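## Task

Enter the letters T, A, G on the keyboard in that order. Each correct letter in sequence counts toward the goal; pressing any wrong key, or any key after the final G, means failure. Pressing the keyboard too hard breaks it and also fails. At the end the keyboard must rest flat on the table with its keys facing up, and it must stay that way without the robot holding it.

## Robot and tools

Robot: two six-joint arms, left_arm and right_arm, each with a two-finger gripper. The names are labels only; they do not mean the left or right side of a picture. Knocking or placing anything off the table fails the task, and the arms must not collide with or press hard on each other.

Frame: all printed positions use one scene frame in metres. Origin is on the table top midway between the arms, +z is up, +x points out over the table, and left_arm sits toward +y. Each result's state line lists, per arm, end_effector_position (x, y, z) and end_effector_quat_wxyz. That position is the point between the pads when closed; closed fingertips reach about 33 mm past it, fully open ones about 9 mm. Fingers point along the gripper's +z and close along its y. Printed hand positions can be off, more so when the arm reaches far.

Tool execute_actions, argument actions: a list holding at most one item, or empty. An empty list ({"actions": []}) commands nothing and just reports the state. An item with rows is a motion: rows is a list of 1 to 15 rows, and steps (1 to 15, default 15) is how many control steps of 1/30 s it runs; each row lasts one step and the last row repeats if steps exceed rows. An item with only steps (up to 300) is a wait, counted from the last result. Optional pictures (true/false) chooses whether camera images come back; by default they do. A refused call sends nothing.

Each row is one flat list of 18 numbers, all in [-1, 1], covering both arms even if one stays still. Order: left_arm's 6 joint values, then left position, force_limit, speed; then the same 9 for right_arm. Joint order: waist, shoulder, elbow, forearm roll, wrist pitch, wrist roll.

Joint values are offsets, not poses. They are measured from that arm's joint angles in the most recent result that printed them (Joint positions line). Before any such result in the scene, or for later calls in the same reply, they count from where the arm is when the action begins. They are not cumulative between rows. Scale: 1.0 equals 1.983 rad for waist and shoulder, 2.38 rad for elbow, 2.975 rad for forearm roll, wrist pitch and wrist roll. Sending all zeros returns the arm to those reference angles; it is not a hold. Stated joint ranges (rad): waist -3.491 to 3.491, shoulder -3.140 to 3.140, elbow -1.187 to 4.328, forearm roll -3.316 to 3.316, wrist pitch -3.140 to 3.140, wrist roll -3.927 to 3.927. Asking more than 0.010 rad beyond an end gets the call refused; true ends may differ by 0.010 rad, and a joint asked past its real end stops there, with a "joint sent to its limit" line (possibly about an earlier action). No such line does not prove there is room left.

Motion limits: joint targets are rate-limited (2.62, 3.14, 3.93 rad/s for waist/shoulder, elbow, wrist joints), need 0.5 s to accelerate, and an arm's joints are slowed together. Each target is kept within a lead of the measured angle (0.805, 0.966, 1.21 rad by the same grouping), and targets that would move the gripper over 70 mm from its measured spot are pulled back. Large moves therefore span several calls.

Gripper numbers (absolute commands, not offsets): position +1 fully open (140 mm), about -0.8 pads touch, -1 closes until blocked. force_limit about 14 N at -1, 60 N at 0, 107 N at +1. speed about 30, 140, 250 mm/s at -1, 0, +1. To keep a gripper unchanged, resend its previous three numbers, since 0 is a real command. object_status: 0 moving, 1 blocked while opening, 2 blocked while closing (a grip), 3 reached target or pads met. Stopped fingers hold until position changes by 0.01 or more; to squeeze harder, raise force_limit and switch position between -1 and -0.98. position_measured is in counts: 3 open, 230 pads met. Closing pushes the fingertips about 24 mm further out, so leave clearance above surfaces. For typing, a closed gripper's tip can serve as a finger; press keys gently.

The simulation runs on while you think and write. Arms keep heading to the last row's target until they settle or a step is HELD; then only a new action moves them further. HELD means part of a row was not sent that step. "joint command not followed" means the clearance check altered an arm's joint targets; the rest of the row still applied. Joint positions and Joint velocities lines give per-arm values in rad and rad/s.

Faults: contact torque reaching a joint's load limit (145 N m for waist, shoulder, elbow; 36.4 for the three wrist joints, including held weight) or 150 N of outside force on an arm stops that arm for 10 s, drops the rest of the call, and lets it yield. MOTOR HOT warns of heat from holding loads; an OVER-TEMPERATURE FAULT brakes the arm until it cools. Avoid hard pushes, slams and drops.

Cameras: cam_head_left and cam_head_right (896x504, fixed head views), cam_left_wrist and cam_right_wrist (504x504 fisheye on the hands). Calibration was supplied per camera; results list cameras whose numbers changed.

Tool zoom_image: camera (one of the four names) and region [x0, y0, x1, y1] in that camera's pixels, origin top-left, at most 504 by 504; returns a closer view of its latest image.

Tool finished_scene: scene, the integer number of the current scene. Replying without any tool call ends all remaining work.

Each tool is called after "Request:" as name(argument=value, ...) on one line, values as JSON.

## Session

Request:
execute_actions(actions=[])

Scene clock: 0.00 s of 4023.00 s.
left_arm: end_effector_position=(+0.6307, +0.5730, +0.2279) position_measured=230 object_status=3 end_effector_quat_wxyz=(+0.666, -0.506, -0.429, -0.340) | right_arm: end_effector_position=(+0.4642, -0.5604, +0.2719) position_measured=230 object_status=3 end_effector_quat_wxyz=(+0.001, +0.997, -0.074, +0.001)
Joint positions: left_arm=[-0.088  1.06   0.891 -1.627 -1.992  2.878] | right_arm=[ 0.264  0.132  0.218  0.002 -1.654  1.311]
Joint velocities: left_arm=[-0.     0.001 -0.001  0.    -0.     0.001] | right_arm=[ 0.002  0.     0.     0.     0.    -0.   ]

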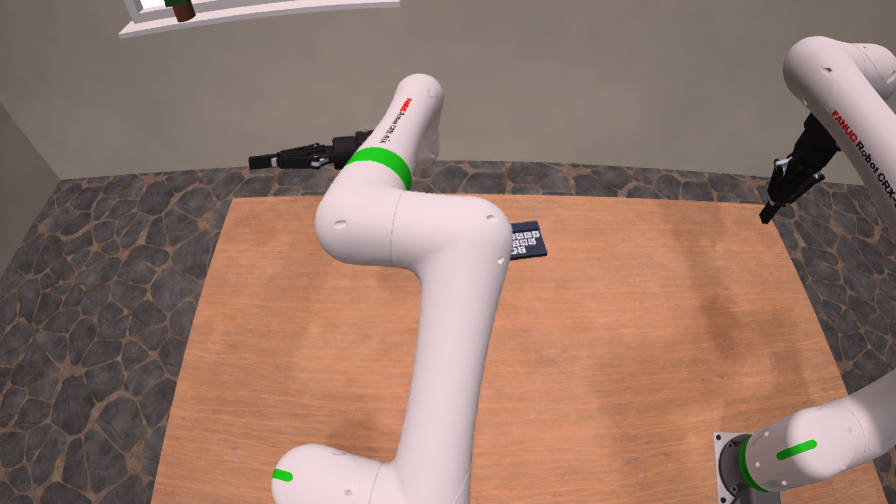

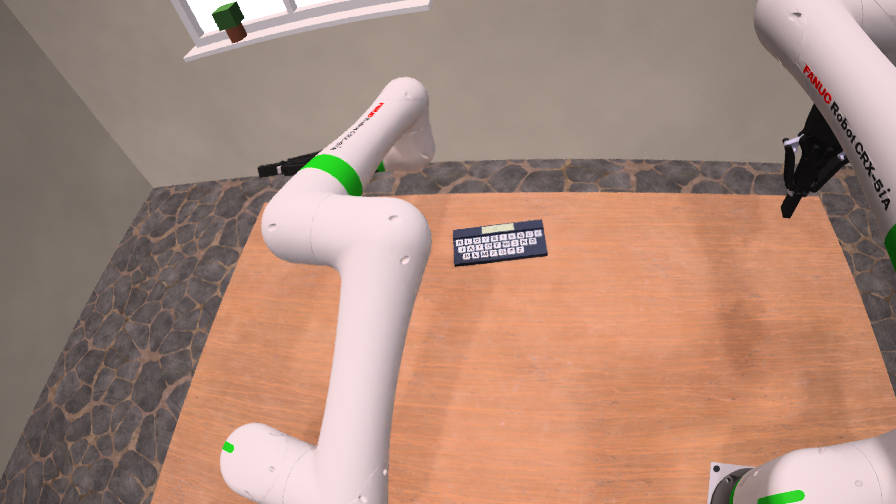

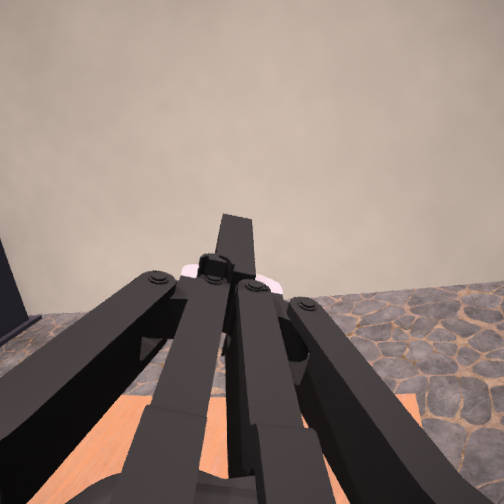

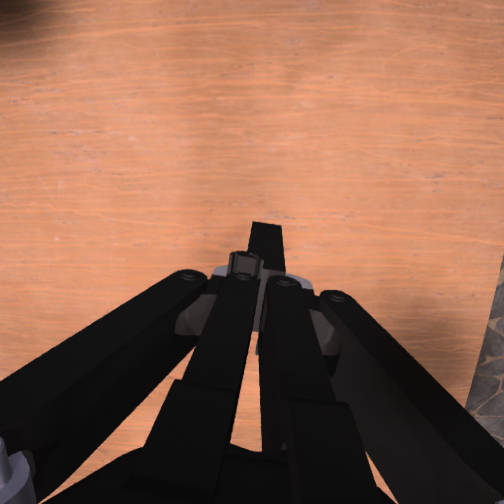

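Request:
zoom_image(camera="cam_head_right", region=[440,205,560,280])

Region (440, 205, 560, 280) of cam_head_right's 896x504 image, scaled by 4.200, with more detail than that image has; it fills the top 315 rows of this view, and the rest is white.

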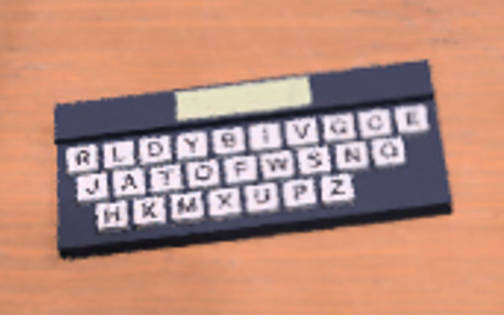

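Request:
execute_actions(actions=[{"rows":[[0.2,-0.05,0,0,0,0,-1,0,0,0.401,0.22,0.049,0,0.258,-0.185,-1,0,0]]}], pictures=false)

Request:
execute_actions(actions=[{"steps":60}])

Scene clock: 19.77 s of 4023.00 s.
left_arm: end_effector_position=(+0.5505, +0.7342, +0.2671) position_measured=233 object_status=3 end_effector_quat_wxyz=(+0.689, -0.438, -0.511, -0.268) | right_arm: end_effector_position=(+0.5639, -0.4058, +0.2233) position_measured=233 object_status=3 end_effector_quat_wxyz=(-0.025, +0.997, -0.037, +0.064)
Joint positions: left_arm=[ 0.167  0.996  0.891 -1.627 -1.992  2.878] | right_arm=[ 0.503  0.264  0.253  0.002 -1.423  1.146]
Joint velocities: left_arm=[ 0.605 -0.152 -0.001 -0.     0.001 -0.001] | right_arm=[ 0.548  0.301  0.081 -0.     0.529 -0.377]
Steps of this call (steps 1 to 90: nothing new was sent; then 16.27 s passed at rest; steps 91 to 105: all 15 steps of this action). Readings (joint positions | what the end effector reports):
91: left_arm=[-0.088 1.060 0.891 -1.627 -1.992 2.878] | right_arm=[0.264 0.132 0.218 0.002 -1.654 1.311] | left_arm position_measured=230 object_status=0 | right_arm position_measured=230 object_status=0
92: left_arm=[-0.085 1.059 0.891 -1.627 -1.992 2.878] | right_arm=[0.267 0.134 0.218 0.002 -1.651 1.309] | left_arm position_measured=233 object_status=0 | right_arm position_measured=233 object_status=0
94: left_arm=[-0.062 1.053 0.891 -1.627 -1.992 2.878] | right_arm=[0.291 0.147 0.222 0.002 -1.628 1.292] | left_arm position_measured=233 object_status=0 | right_arm position_measured=233 object_status=0
98: left_arm=[0.024 1.032 0.891 -1.627 -1.992 2.878] | right_arm=[0.371 0.191 0.234 0.002 -1.550 1.237] | left_arm position_measured=233 object_status=3 | right_arm position_measured=233 object_status=3
105: the state above

Scene clock: 21.77 s of 4023.00 s.
left_arm: end_effector_position=(+0.4879, +0.8127, +0.2890) position_measured=233 object_status=3 end_effector_quat_wxyz=(+0.699, -0.394, -0.552, -0.228) | right_arm: end_effector_position=(+0.5612, +0.0608, +0.1100) position_measured=233 object_status=3 end_effector_quat_wxyz=(-0.169, +0.974, +0.048, +0.146)
Joint positions: left_arm=[ 0.308  0.96   0.891 -1.627 -1.992  2.878] | right_arm=[ 1.059  0.569  0.335  0.002 -0.886  0.761]
Joint velocities: left_arm=[-0.002 -0.002  0.    -0.     0.    -0.   ] | right_arm=[-0.     0.     0.     0.     0.001  0.   ]
Steps of this call (steps 1 to 60: the robot went on to your last target). Readings (joint positions | what the end effector reports):
1: left_arm=[0.187 0.991 0.891 -1.627 -1.992 2.878] | right_arm=[0.522 0.274 0.256 0.002 -1.405 1.133] | left_arm position_measured=233 object_status=3 | right_arm position_measured=233 object_status=3
2: left_arm=[0.208 0.986 0.891 -1.627 -1.992 2.878] | right_arm=[0.540 0.284 0.258 0.002 -1.387 1.120] | left_arm position_measured=233 object_status=3 | right_arm position_measured=233 object_status=3
4: left_arm=[0.248 0.975 0.891 -1.627 -1.992 2.878] | right_arm=[0.577 0.304 0.264 0.002 -1.352 1.095] | left_arm position_measured=233 object_status=3 | right_arm position_measured=233 object_status=3
8: left_arm=[0.305 0.961 0.891 -1.627 -1.992 2.878] | right_arm=[0.650 0.344 0.274 0.002 -1.282 1.044] | left_arm position_measured=233 object_status=3 | right_arm position_measured=233 object_status=3
60: the state above
All arms were judged still, so your last target was given up. Only a new action makes them travel on or press farther. Fingers that are still opening or closing keep moving.
camera_calibration (this result's frames):
cam_left_wrist: T_world_to_cam=[[0.807847, 0.58463, -0.0747805, -0.856051], [0.137635, -0.310493, -0.940559, 0.463607], [-0.573097, 0.749535, -0.331296, -0.0583675], [0, 0, 0, 1]] pos_world=[0.594299, 0.688168, 0.352697]
cam_right_wrist: T_world_to_cam=[[0.292428, -0.905857, -0.306444, -0.0689865], [-0.95385, -0.299165, -0.0258824, 0.563509], [-0.0682319, 0.299871, -0.951537, 0.299855], [0, 0, 0, 1]] pos_world=[0.578136, 0.0161725, 0.278768]

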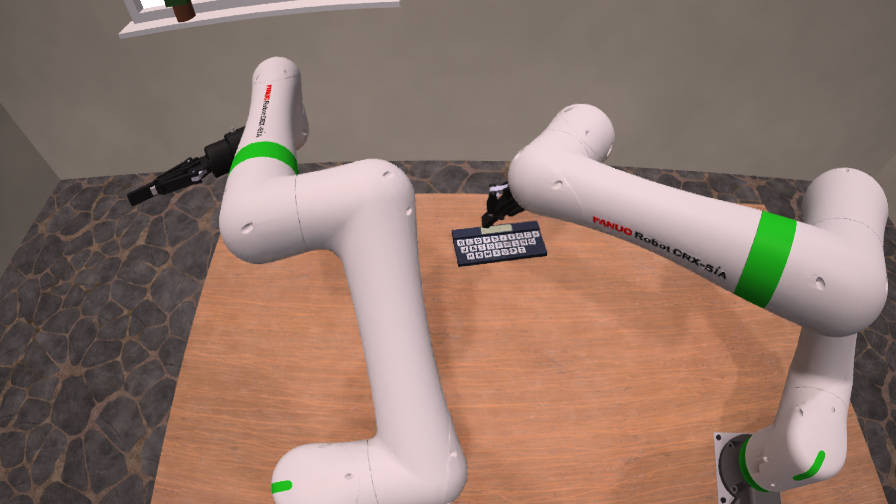

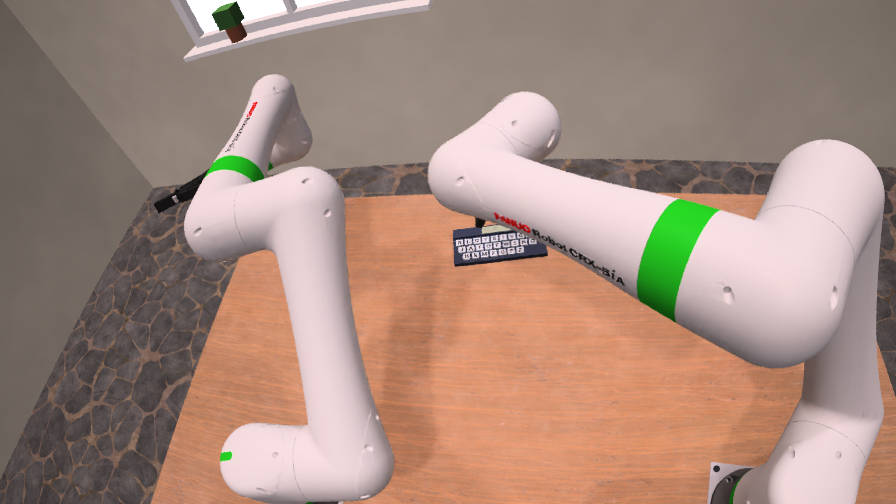

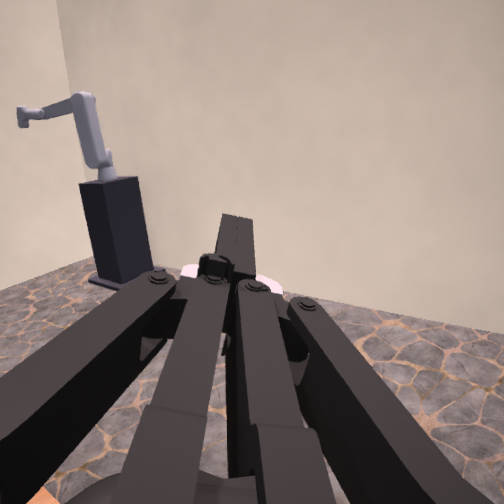

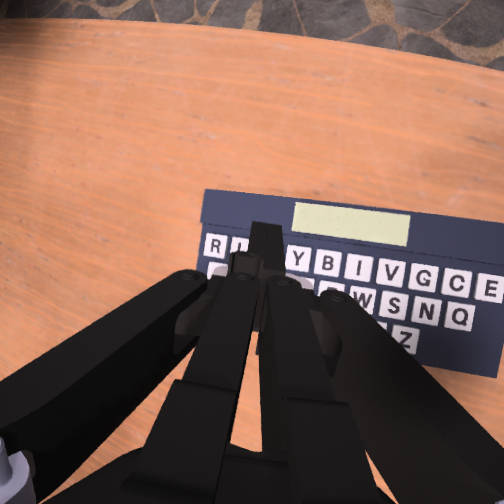

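Request:
execute_actions(actions=[{"rows":[[0,0,0,0,0,0,-1,0,0,0,0.009,-0.0186,0,0.021,-0.528,-1,0,0]]}], pictures=false)

Request:
execute_actions(actions=[{"steps":30}])

Request:
zoom_image(camera="cam_head_left", region=[440,195,560,275])

Scene clock: 26.10 s of 4023.00 s.
left_arm: end_effector_position=(+0.4879, +0.8127, +0.2890) position_measured=233 object_status=3 end_effector_quat_wxyz=(+0.699, -0.394, -0.552, -0.228) | right_arm: end_effector_position=(+0.5610, +0.0606, +0.0912) position_measured=233 object_status=3 end_effector_quat_wxyz=(-0.214, +0.906, -0.360, +0.064)
Joint positions: left_arm=[ 0.308  0.96   0.891 -1.627 -1.992  2.878] | right_arm=[ 1.059  0.58   0.307  0.002 -0.847 -0.093]
Joint velocities: left_arm=[ 0.002 -0.     0.001  0.     0.001 -0.001] | right_arm=[ 0.001  0.032 -0.079  0.     0.113 -3.231]
Steps of this call (steps 1 to 90: nothing new was sent; then 0.83 s passed at rest; steps 91 to 105: all 15 steps of this action). Readings (joint positions | what the end effector reports):
91: left_arm=[0.308 0.960 0.891 -1.627 -1.992 2.878] | right_arm=[1.059 0.569 0.335 0.002 -0.886 0.761] | left_arm position_measured=233 object_status=3 | right_arm position_measured=233 object_status=3
92: left_arm=[0.308 0.960 0.891 -1.627 -1.992 2.878] | right_arm=[1.059 0.569 0.334 0.002 -0.886 0.755] | left_arm position_measured=233 object_status=3 | right_arm position_measured=233 object_status=3
94: left_arm=[0.308 0.960 0.891 -1.627 -1.992 2.878] | right_arm=[1.059 0.569 0.333 0.002 -0.884 0.720] | left_arm position_measured=233 object_status=3 | right_arm position_measured=233 object_status=3
98: left_arm=[0.308 0.960 0.891 -1.627 -1.992 2.878] | right_arm=[1.059 0.572 0.327 0.002 -0.875 0.544] | left_arm position_measured=233 object_status=3 | right_arm position_measured=233 object_status=3
105: the state above

Scene clock: 27.10 s of 4023.00 s.
left_arm: end_effector_position=(+0.4879, +0.8127, +0.2890) position_measured=233 object_status=3 end_effector_quat_wxyz=(+0.699, -0.394, -0.552, -0.228) | right_arm: end_effector_position=(+0.5607, +0.0602, +0.0803) position_measured=233 object_status=3 end_effector_quat_wxyz=(-0.223, +0.722, -0.655, -0.016)
Joint positions: left_arm=[ 0.308  0.96   0.891 -1.627 -1.992  2.878] | right_arm=[ 1.059  0.586  0.29   0.002 -0.824 -0.81 ]
Joint velocities: left_arm=[-0.    -0.001 -0.001  0.     0.001 -0.002] | right_arm=[-0.001  0.    -0.     0.001  0.    -0.   ]
Steps of this call (steps 1 to 30: the robot went on to your last target). Readings (joint positions | what the end effector reports):
1: left_arm=[0.308 0.960 0.891 -1.627 -1.992 2.878] | right_arm=[1.059 0.581 0.304 0.002 -0.843 -0.200] | left_arm position_measured=233 object_status=3 | right_arm position_measured=233 object_status=3
2: left_arm=[0.308 0.960 0.891 -1.627 -1.992 2.878] | right_arm=[1.059 0.582 0.302 0.002 -0.840 -0.298] | left_arm position_measured=233 object_status=3 | right_arm position_measured=233 object_status=3
4: left_arm=[0.308 0.960 0.891 -1.627 -1.992 2.878] | right_arm=[1.059 0.584 0.298 0.002 -0.834 -0.469] | left_arm position_measured=233 object_status=3 | right_arm position_measured=233 object_status=3
8: left_arm=[0.308 0.960 0.891 -1.627 -1.992 2.878] | right_arm=[1.059 0.586 0.292 0.002 -0.827 -0.707] | left_arm position_measured=233 object_status=3 | right_arm position_measured=233 object_status=3
30: the state above
All arms were judged still, so your last target was given up. Only a new action makes them travel on or press farther. Fingers that are still opening or closing keep moving.
camera_calibration (this result's frames):
cam_left_wrist: T_world_to_cam=[[0.807846, 0.58463, -0.0747806, -0.856051], [0.137635, -0.310493, -0.940559, 0.463607], [-0.573098, 0.749535, -0.331296, -0.0583674], [0, 0, 0, 1]] pos_world=[0.594299, 0.688168, 0.352697]
cam_right_wrist: T_world_to_cam=[[-0.908276, -0.165545, -0.384226, 0.556406], [-0.368738, 0.750635, 0.548251, 0.124724], [0.197653, 0.639642, -0.742826, 0.0854161], [0, 0, 0, 1]] pos_world=[0.534478, -0.0561476, 0.208855]

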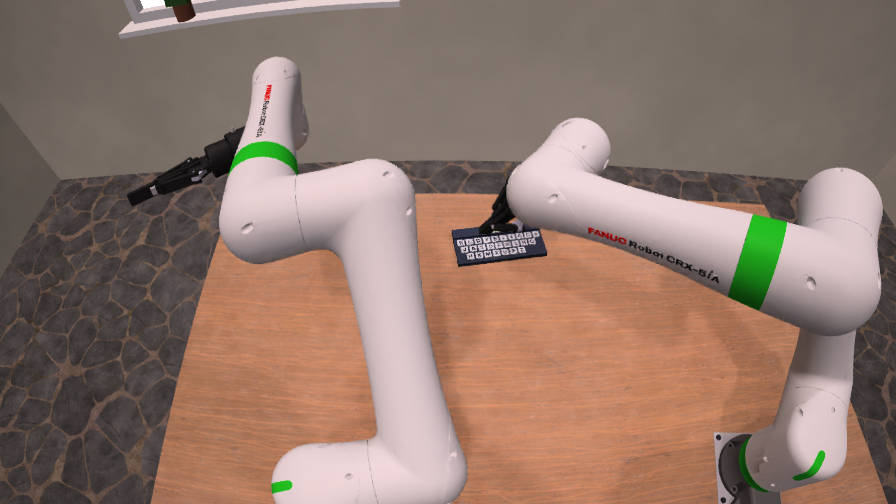

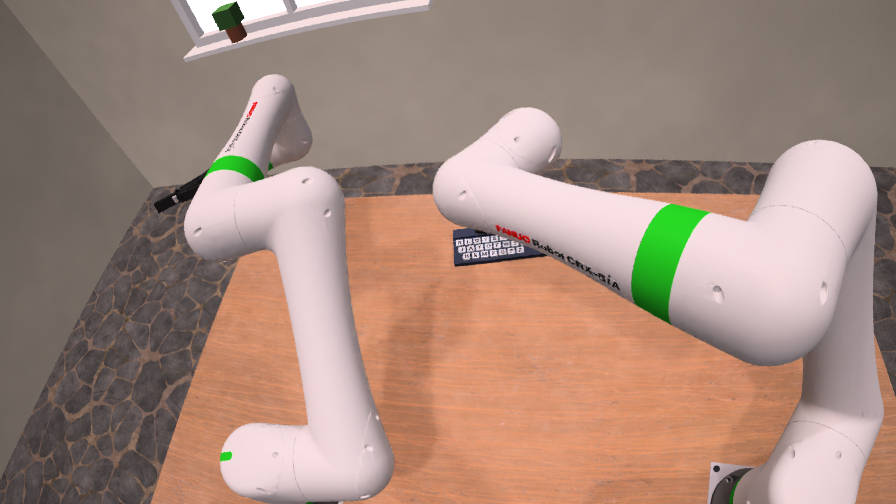

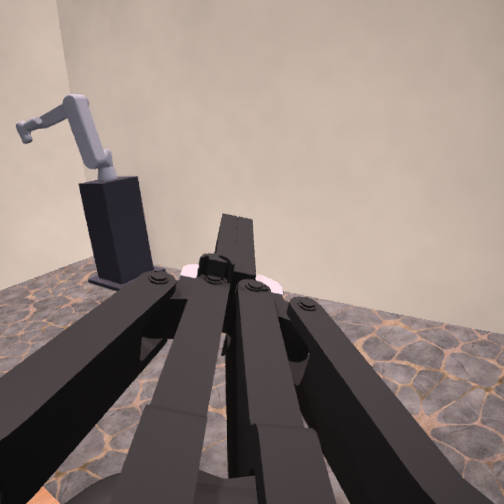

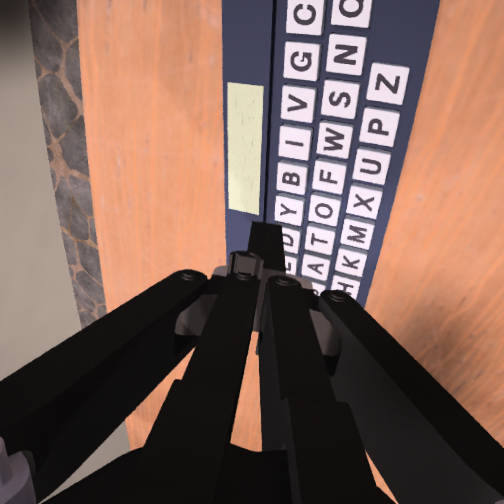

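Region (440, 195, 560, 275) of cam_head_left's 896x504 image, scaled by 4.200, with more detail than that image has.

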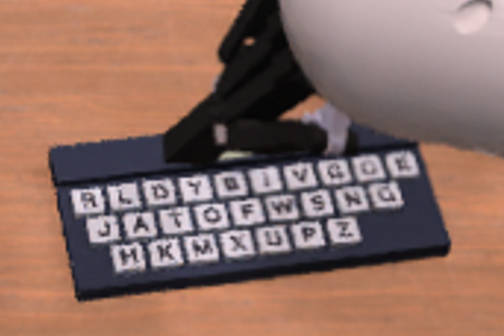

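Request:
execute_actions(actions=[{"rows":[[0,0,0,0,0,0,-1,0,0,0.0141,-0.0037,-0.0149,0,0.0095,0,-1,0,0]]}])

Request:
zoom_image(camera="cam_head_left", region=[440,195,560,275])

Scene clock: 35.00 s of 4023.00 s.
left_arm: end_effector_position=(+0.4879, +0.8127, +0.2890) position_measured=233 object_status=3 end_effector_quat_wxyz=(+0.699, -0.394, -0.552, -0.228) | right_arm: end_effector_position=(+0.5416, +0.0716, +0.0704) position_measured=233 object_status=3 end_effector_quat_wxyz=(-0.223, +0.731, -0.644, -0.019)
Joint positions: left_arm=[ 0.308  0.96   0.891 -1.627 -1.992  2.878] | right_arm=[ 1.087  0.579  0.255  0.002 -0.796 -0.81 ]
Joint velocities: left_arm=[-0.    -0.001  0.    -0.001  0.     0.   ] | right_arm=[-0.001 -0.    -0.     0.     0.     0.   ]
Steps of this call (steps 1 to 90: nothing new was sent; then 4.40 s passed at rest; steps 91 to 105: all 15 steps of this action). Readings (joint positions | what the end effector reports):
91: left_arm=[0.308 0.960 0.891 -1.627 -1.992 2.878] | right_arm=[1.060 0.586 0.290 0.002 -0.824 -0.810] | left_arm position_measured=233 object_status=3 | right_arm position_measured=233 object_status=3
92: left_arm=[0.308 0.960 0.891 -1.627 -1.992 2.878] | right_arm=[1.062 0.586 0.286 0.002 -0.820 -0.810] | left_arm position_measured=233 object_status=3 | right_arm position_measured=233 object_status=3
94: left_arm=[0.308 0.960 0.891 -1.627 -1.992 2.878] | right_arm=[1.079 0.582 0.265 0.002 -0.804 -0.810] | left_arm position_measured=233 object_status=3 | right_arm position_measured=233 object_status=3
98: left_arm=[0.308 0.960 0.891 -1.627 -1.992 2.878] | right_arm=[1.087 0.579 0.255 0.002 -0.796 -0.810] | left_arm position_measured=233 object_status=3 | right_arm position_measured=233 object_status=3
105: the state above
camera_calibration (this result's frames):
cam_left_wrist: T_world_to_cam=[[0.807847, 0.58463, -0.0747805, -0.856051], [0.137635, -0.310493, -0.940559, 0.463607], [-0.573097, 0.749535, -0.331296, -0.0583675], [0, 0, 0, 1]] pos_world=[0.594299, 0.688168, 0.352697]
cam_right_wrist: T_world_to_cam=[[-0.903262, -0.19086, -0.384304, 0.536241], [-0.389639, 0.739959, 0.548308, 0.126618], [0.179719, 0.645006, -0.742744, 0.0839282], [0, 0, 0, 1]] pos_world=[0.518618, -0.0454796, 0.198991]

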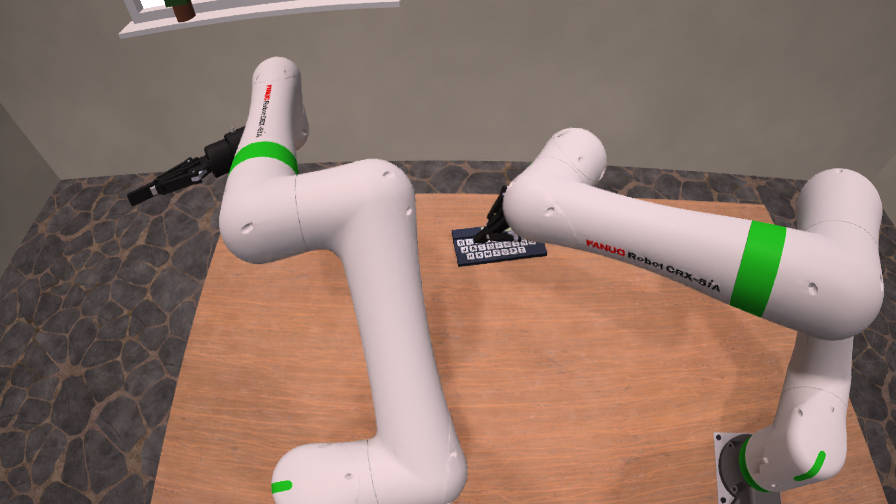

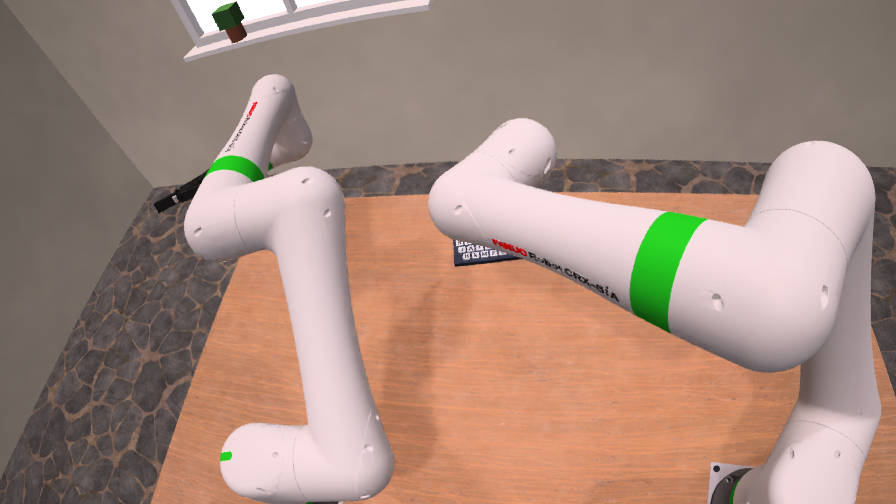

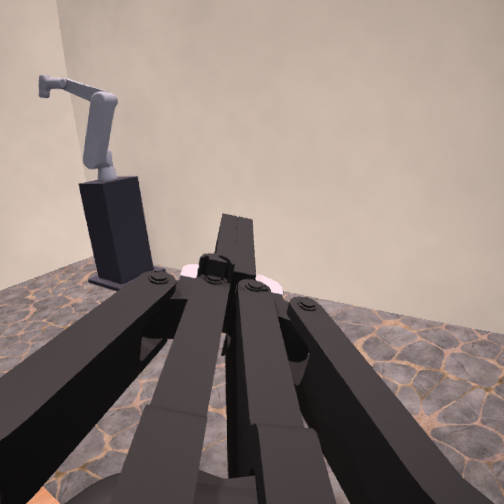

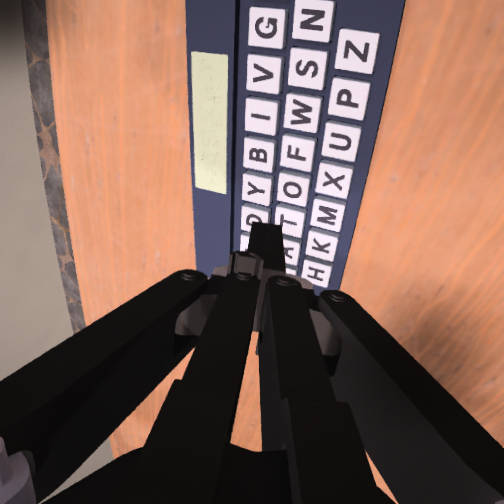

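Region (440, 195, 560, 275) of cam_head_left's 896x504 image, scaled by 4.200, with more detail than that image has.

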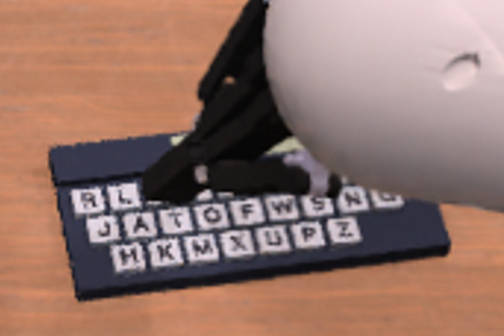

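Request:
execute_actions(actions=[{"rows":[[0,0,0,0,0,0,-1,0,0,-0.0015,-0.0011,-0.0075,0,0.0053,0,-1,0,0]],"steps":10}])

Request:
zoom_image(camera="cam_head_left", region=[450,220,510,270])

Request:
zoom_image(camera="cam_right_wrist", region=[180,130,360,290])

Scene clock: 39.93 s of 4023.00 s.
left_arm: end_effector_position=(+0.4879, +0.8127, +0.2890) position_measured=233 object_status=3 end_effector_quat_wxyz=(+0.699, -0.394, -0.552, -0.228) | right_arm: end_effector_position=(+0.5415, +0.0676, +0.0646) position_measured=233 object_status=3 end_effector_quat_wxyz=(-0.223, +0.730, -0.645, -0.018)
Joint positions: left_arm=[ 0.308  0.96   0.891 -1.627 -1.992  2.878] | right_arm=[ 1.084  0.577  0.237  0.002 -0.78  -0.81 ]
Joint velocities: left_arm=[ 0.002 -0.     0.    -0.     0.002  0.003] | right_arm=[-0.001  0.    -0.001  0.     0.001  0.   ]
Steps of this call (steps 1 to 15: the robot went on to your last target; steps 16 to 90: nothing new was sent; then 1.60 s passed at rest; steps 91 to 100: all 10 steps of this action). Readings (joint positions | what the end effector reports):
91: left_arm=[0.308 0.960 0.891 -1.627 -1.992 2.878] | right_arm=[1.087 0.579 0.255 0.002 -0.795 -0.810] | left_arm position_measured=233 object_status=3 | right_arm position_measured=233 object_status=3
92: left_arm=[0.308 0.960 0.891 -1.627 -1.992 2.878] | right_arm=[1.087 0.578 0.251 0.002 -0.792 -0.810] | left_arm position_measured=233 object_status=3 | right_arm position_measured=233 object_status=3
94: left_arm=[0.308 0.960 0.891 -1.627 -1.992 2.878] | right_arm=[1.085 0.577 0.240 0.002 -0.783 -0.810] | left_arm position_measured=233 object_status=3 | right_arm position_measured=233 object_status=3
98: left_arm=[0.308 0.960 0.891 -1.627 -1.992 2.878] | right_arm=[1.084 0.577 0.237 0.002 -0.780 -0.810] | left_arm position_measured=233 object_status=3 | right_arm position_measured=233 object_status=3
100: the state above
camera_calibration (this result's frames):
cam_left_wrist: T_world_to_cam=[[0.807846, 0.58463, -0.0747801, -0.856051], [0.137635, -0.310492, -0.940559, 0.463607], [-0.573097, 0.749535, -0.331296, -0.0583675], [0, 0, 0, 1]] pos_world=[0.594299, 0.688168, 0.352697]
cam_right_wrist: T_world_to_cam=[[-0.903788, -0.188196, -0.384382, 0.533247], [-0.387523, 0.741032, 0.548359, 0.131522], [0.181641, 0.644557, -0.742666, 0.0811742], [0, 0, 0, 1]] pos_world=[0.518165, -0.0494286, 0.193135]

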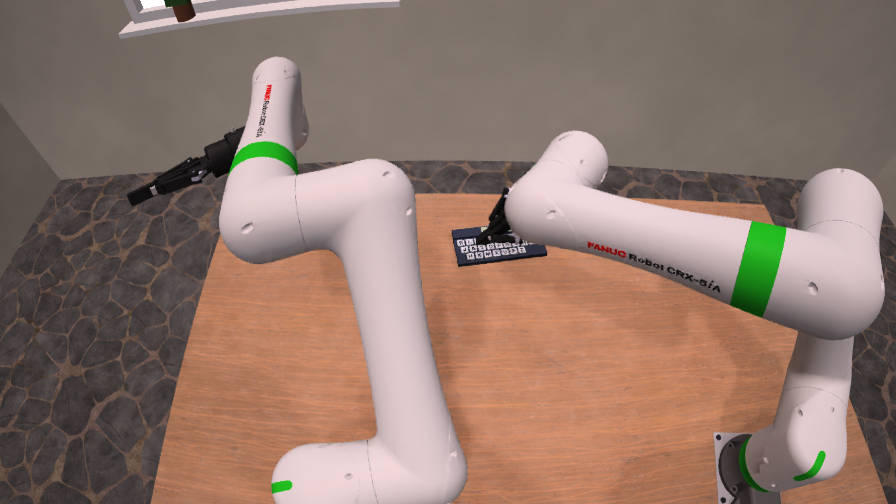

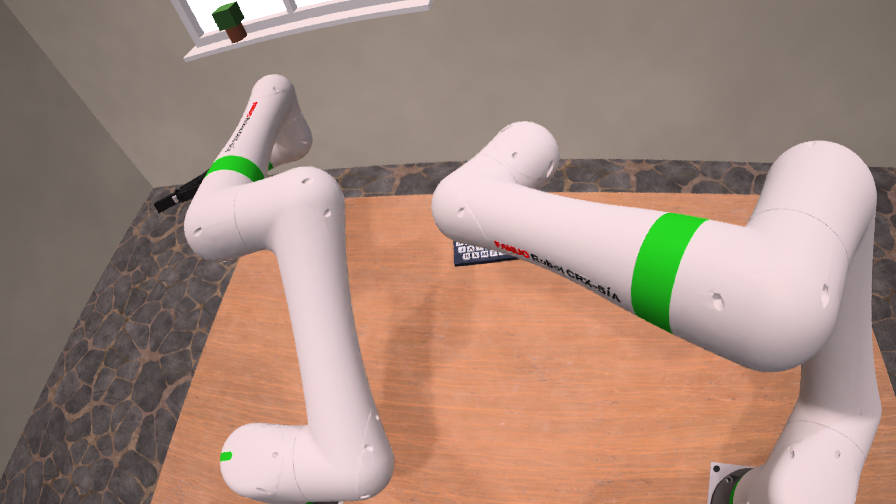

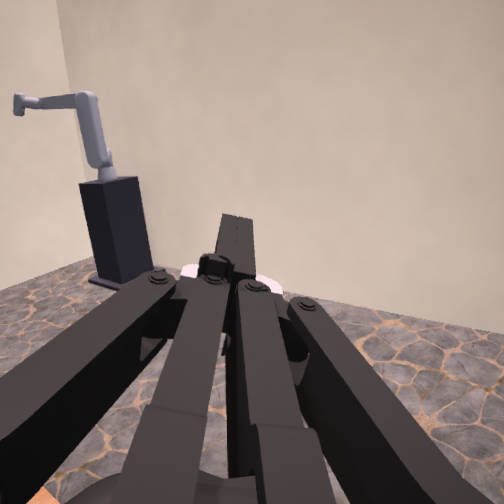

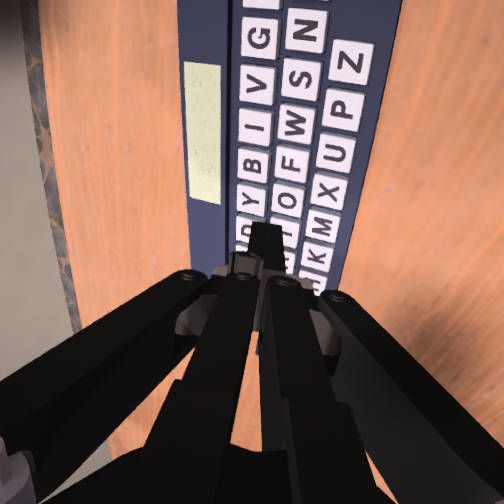

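Region (450, 220, 510, 270) of cam_head_left's 896x504 image, scaled by 8.400, with more detail than that image has.

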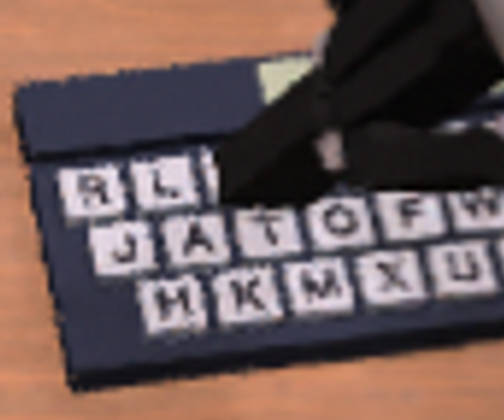

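Region (180, 130, 360, 290) of cam_right_wrist's 504x504 image, scaled by 2.800, with more detail than that image has.

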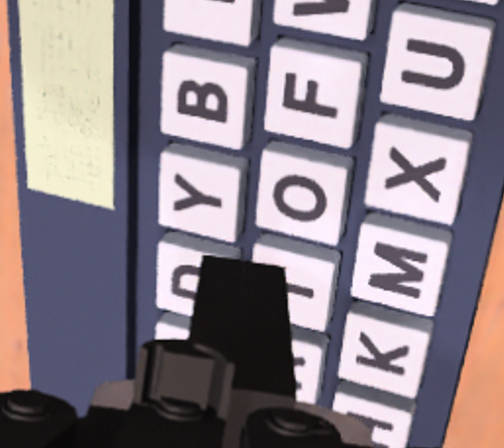

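Request:
execute_actions(actions=[{"rows":[[0,0,0,0,0,0,-1,0,0,0.0031,0.01,0.0087,0,-0.0004,0,-1,0,0]],"steps":10}])

Request:
zoom_image(camera="cam_head_left", region=[450,220,510,270])

Request:
zoom_image(camera="cam_right_wrist", region=[180,130,360,290])

Scene clock: 46.03 s of 4023.00 s.
left_arm: end_effector_position=(+0.4879, +0.8127, +0.2890) position_measured=233 object_status=3 end_effector_quat_wxyz=(+0.699, -0.394, -0.552, -0.228) | right_arm: end_effector_position=(+0.5421, +0.0766, +0.0605) position_measured=233 object_status=3 end_effector_quat_wxyz=(-0.223, +0.732, -0.643, -0.019)
Joint positions: left_arm=[ 0.308  0.96   0.891 -1.627 -1.992  2.878] | right_arm=[ 1.09   0.597  0.258  0.002 -0.781 -0.81 ]
Joint velocities: left_arm=[-0.001 -0.002 -0.001  0.     0.001  0.   ] | right_arm=[ 0.002  0.002  0.001 -0.    -0.001  0.   ]
Steps of this call (steps 1 to 15: the robot went on to your last target; steps 16 to 90: nothing new was sent; then 2.77 s passed at rest; steps 91 to 100: all 10 steps of this action). Readings (joint positions | what the end effector reports):
91: left_arm=[0.308 0.960 0.891 -1.627 -1.992 2.878] | right_arm=[1.084 0.577 0.237 0.002 -0.780 -0.810] | left_arm position_measured=233 object_status=3 | right_arm position_measured=233 object_status=3
92: left_arm=[0.308 0.960 0.891 -1.627 -1.992 2.878] | right_arm=[1.085 0.580 0.240 0.002 -0.780 -0.810] | left_arm position_measured=233 object_status=3 | right_arm position_measured=233 object_status=3
94: left_arm=[0.308 0.960 0.891 -1.627 -1.992 2.878] | right_arm=[1.089 0.593 0.253 0.002 -0.780 -0.810] | left_arm position_measured=233 object_status=3 | right_arm position_measured=233 object_status=3
98: left_arm=[0.308 0.960 0.891 -1.627 -1.992 2.878] | right_arm=[1.090 0.597 0.258 0.002 -0.781 -0.810] | left_arm position_measured=233 object_status=3 | right_arm position_measured=233 object_status=3
100: the state above
camera_calibration (this result's frames):
cam_left_wrist: T_world_to_cam=[[0.807847, 0.58463, -0.0747803, -0.856051], [0.137635, -0.310493, -0.940559, 0.463607], [-0.573097, 0.749535, -0.331296, -0.0583675], [0, 0, 0, 1]] pos_world=[0.594299, 0.688168, 0.352697]
cam_right_wrist: T_world_to_cam=[[-0.902674, -0.193759, -0.384236, 0.533742], [-0.391957, 0.738754, 0.548281, 0.12998], [0.177621, 0.645523, -0.742799, 0.0743342], [0, 0, 0, 1]] pos_world=[0.519538, -0.04059, 0.189033]

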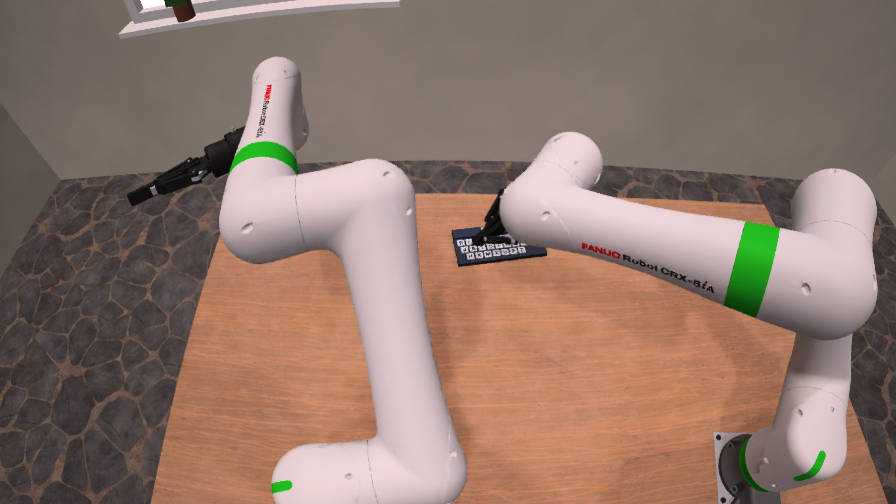

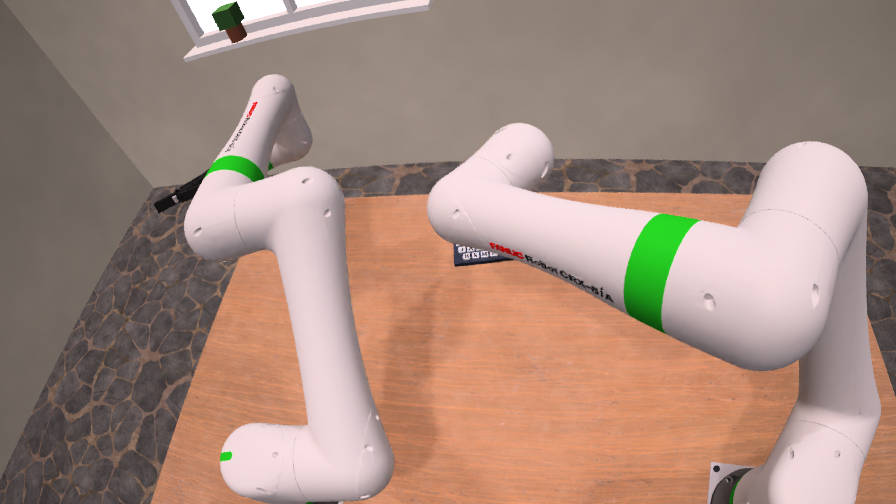

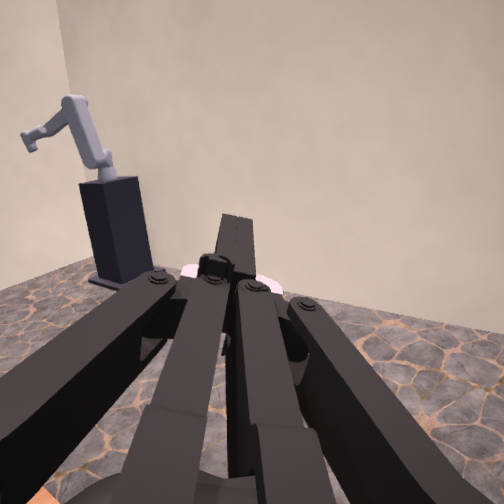

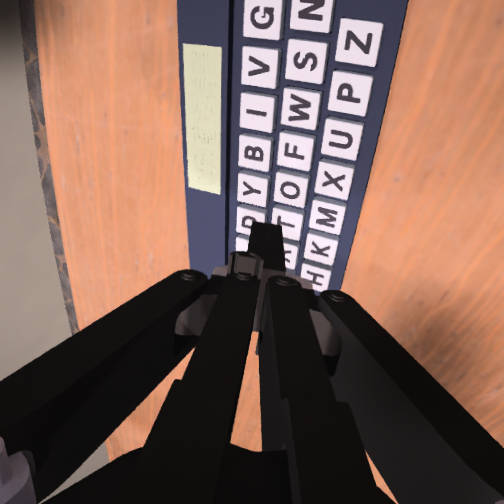

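Region (450, 220, 510, 270) of cam_head_left's 896x504 image, scaled by 8.400, with more detail than that image has.

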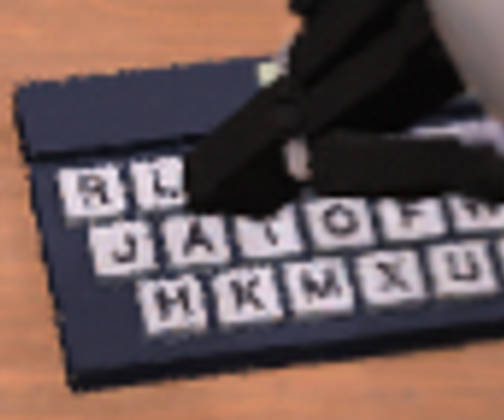

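Region (180, 130, 360, 290) of cam_right_wrist's 504x504 image, scaled by 2.800, with more detail than that image has.

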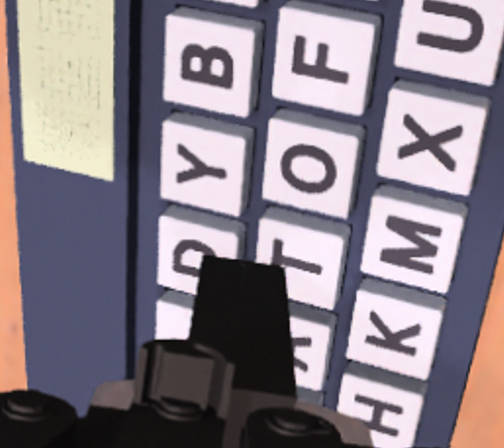

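Request:
execute_actions(actions=[{"rows":[[0,0,0,0,0,0,-1,0,0,0.0008,-0.0002,-0.0045,0,0.0034,0,-1,0,0]],"steps":8}])

Request:
zoom_image(camera="cam_head_left", region=[450,220,510,270])

Scene clock: 49.47 s of 4023.00 s.
left_arm: end_effector_position=(+0.4879, +0.8127, +0.2890) position_measured=233 object_status=3 end_effector_quat_wxyz=(+0.699, -0.394, -0.552, -0.228) | right_arm: end_effector_position=(+0.5402, +0.0761, +0.0563) position_measured=233 object_status=3 end_effector_quat_wxyz=(-0.222, +0.733, -0.643, -0.019)
Joint positions: left_arm=[ 0.308  0.96   0.891 -1.627 -1.992  2.878] | right_arm=[ 1.092  0.596  0.247  0.002 -0.771 -0.81 ]
Joint velocities: left_arm=[ 0.001  0.001  0.     0.001 -0.001 -0.001] | right_arm=[-0.002 -0.002 -0.003  0.001  0.001  0.   ]
Steps of this call (steps 1 to 15: the robot went on to your last target; steps 16 to 90: nothing new was sent; then 0.17 s passed at rest; steps 91 to 98: all 8 steps of this action). Readings (joint positions | what the end effector reports):
91: left_arm=[0.308 0.960 0.891 -1.627 -1.992 2.878] | right_arm=[1.091 0.597 0.258 0.002 -0.781 -0.810] | left_arm position_measured=233 object_status=3 | right_arm position_measured=233 object_status=3
92: left_arm=[0.308 0.960 0.891 -1.627 -1.992 2.878] | right_arm=[1.091 0.597 0.255 0.002 -0.779 -0.810] | left_arm position_measured=233 object_status=3 | right_arm position_measured=233 object_status=3
94: left_arm=[0.308 0.960 0.891 -1.627 -1.992 2.878] | right_arm=[1.092 0.597 0.249 0.002 -0.773 -0.810] | left_arm position_measured=233 object_status=3 | right_arm position_measured=233 object_status=3
98: the state above
camera_calibration (this result's frames):
cam_left_wrist: T_world_to_cam=[[0.807846, 0.58463, -0.0747804, -0.856051], [0.137635, -0.310493, -0.940559, 0.463607], [-0.573097, 0.749535, -0.331296, -0.0583673], [0, 0, 0, 1]] pos_world=[0.594299, 0.688168, 0.352697]
cam_right_wrist: T_world_to_cam=[[-0.902449, -0.195304, -0.383981, 0.530316], [-0.39301, 0.73829, 0.548153, 0.132503], [0.176433, 0.645588, -0.743026, 0.072491], [0, 0, 0, 1]] pos_world=[0.517868, -0.041052, 0.184862]

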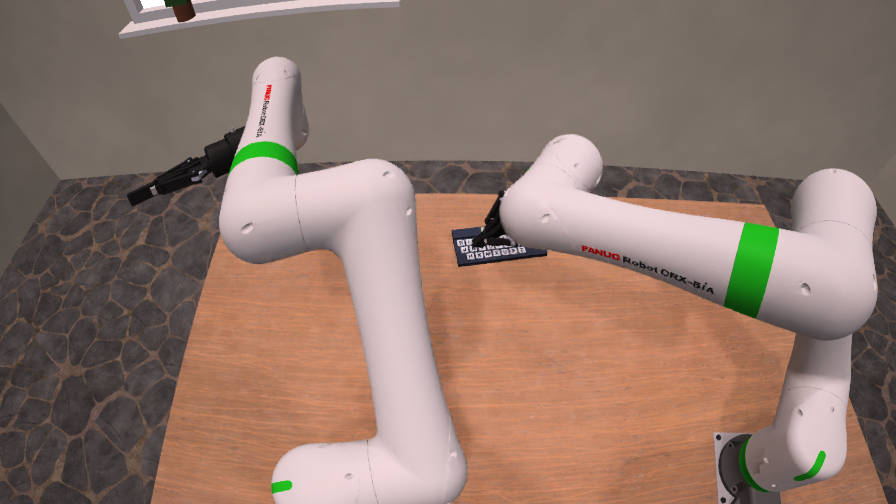

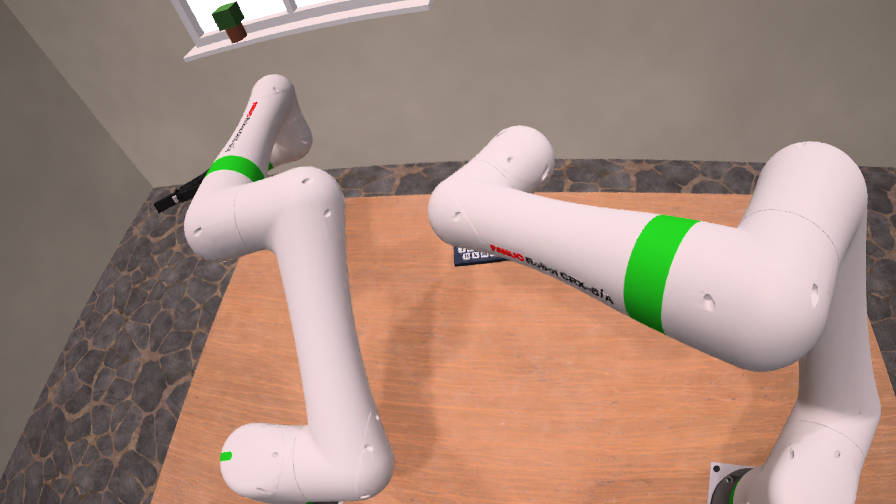

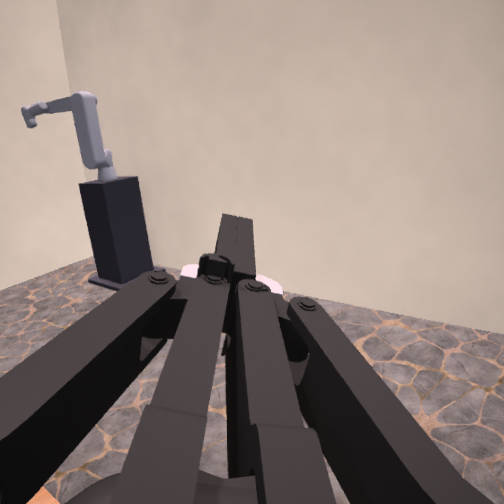

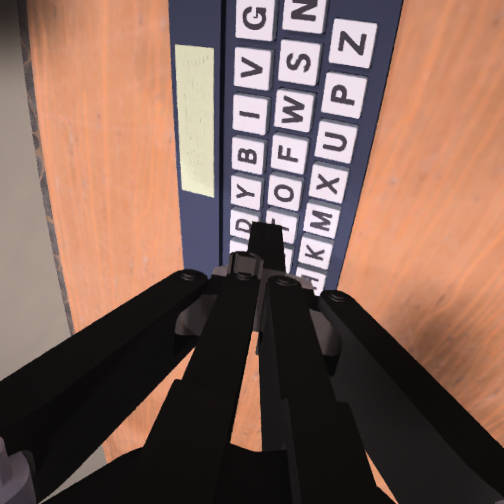

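Region (450, 220, 510, 270) of cam_head_left's 896x504 image, scaled by 8.400, with more detail than that image has.

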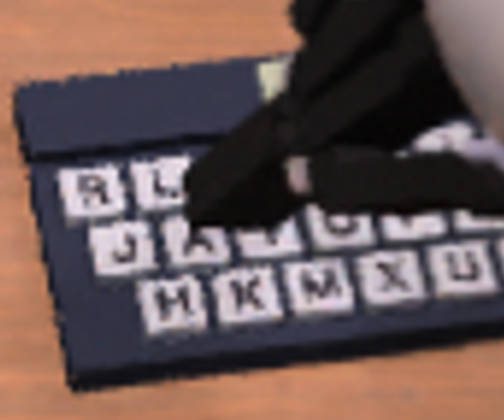

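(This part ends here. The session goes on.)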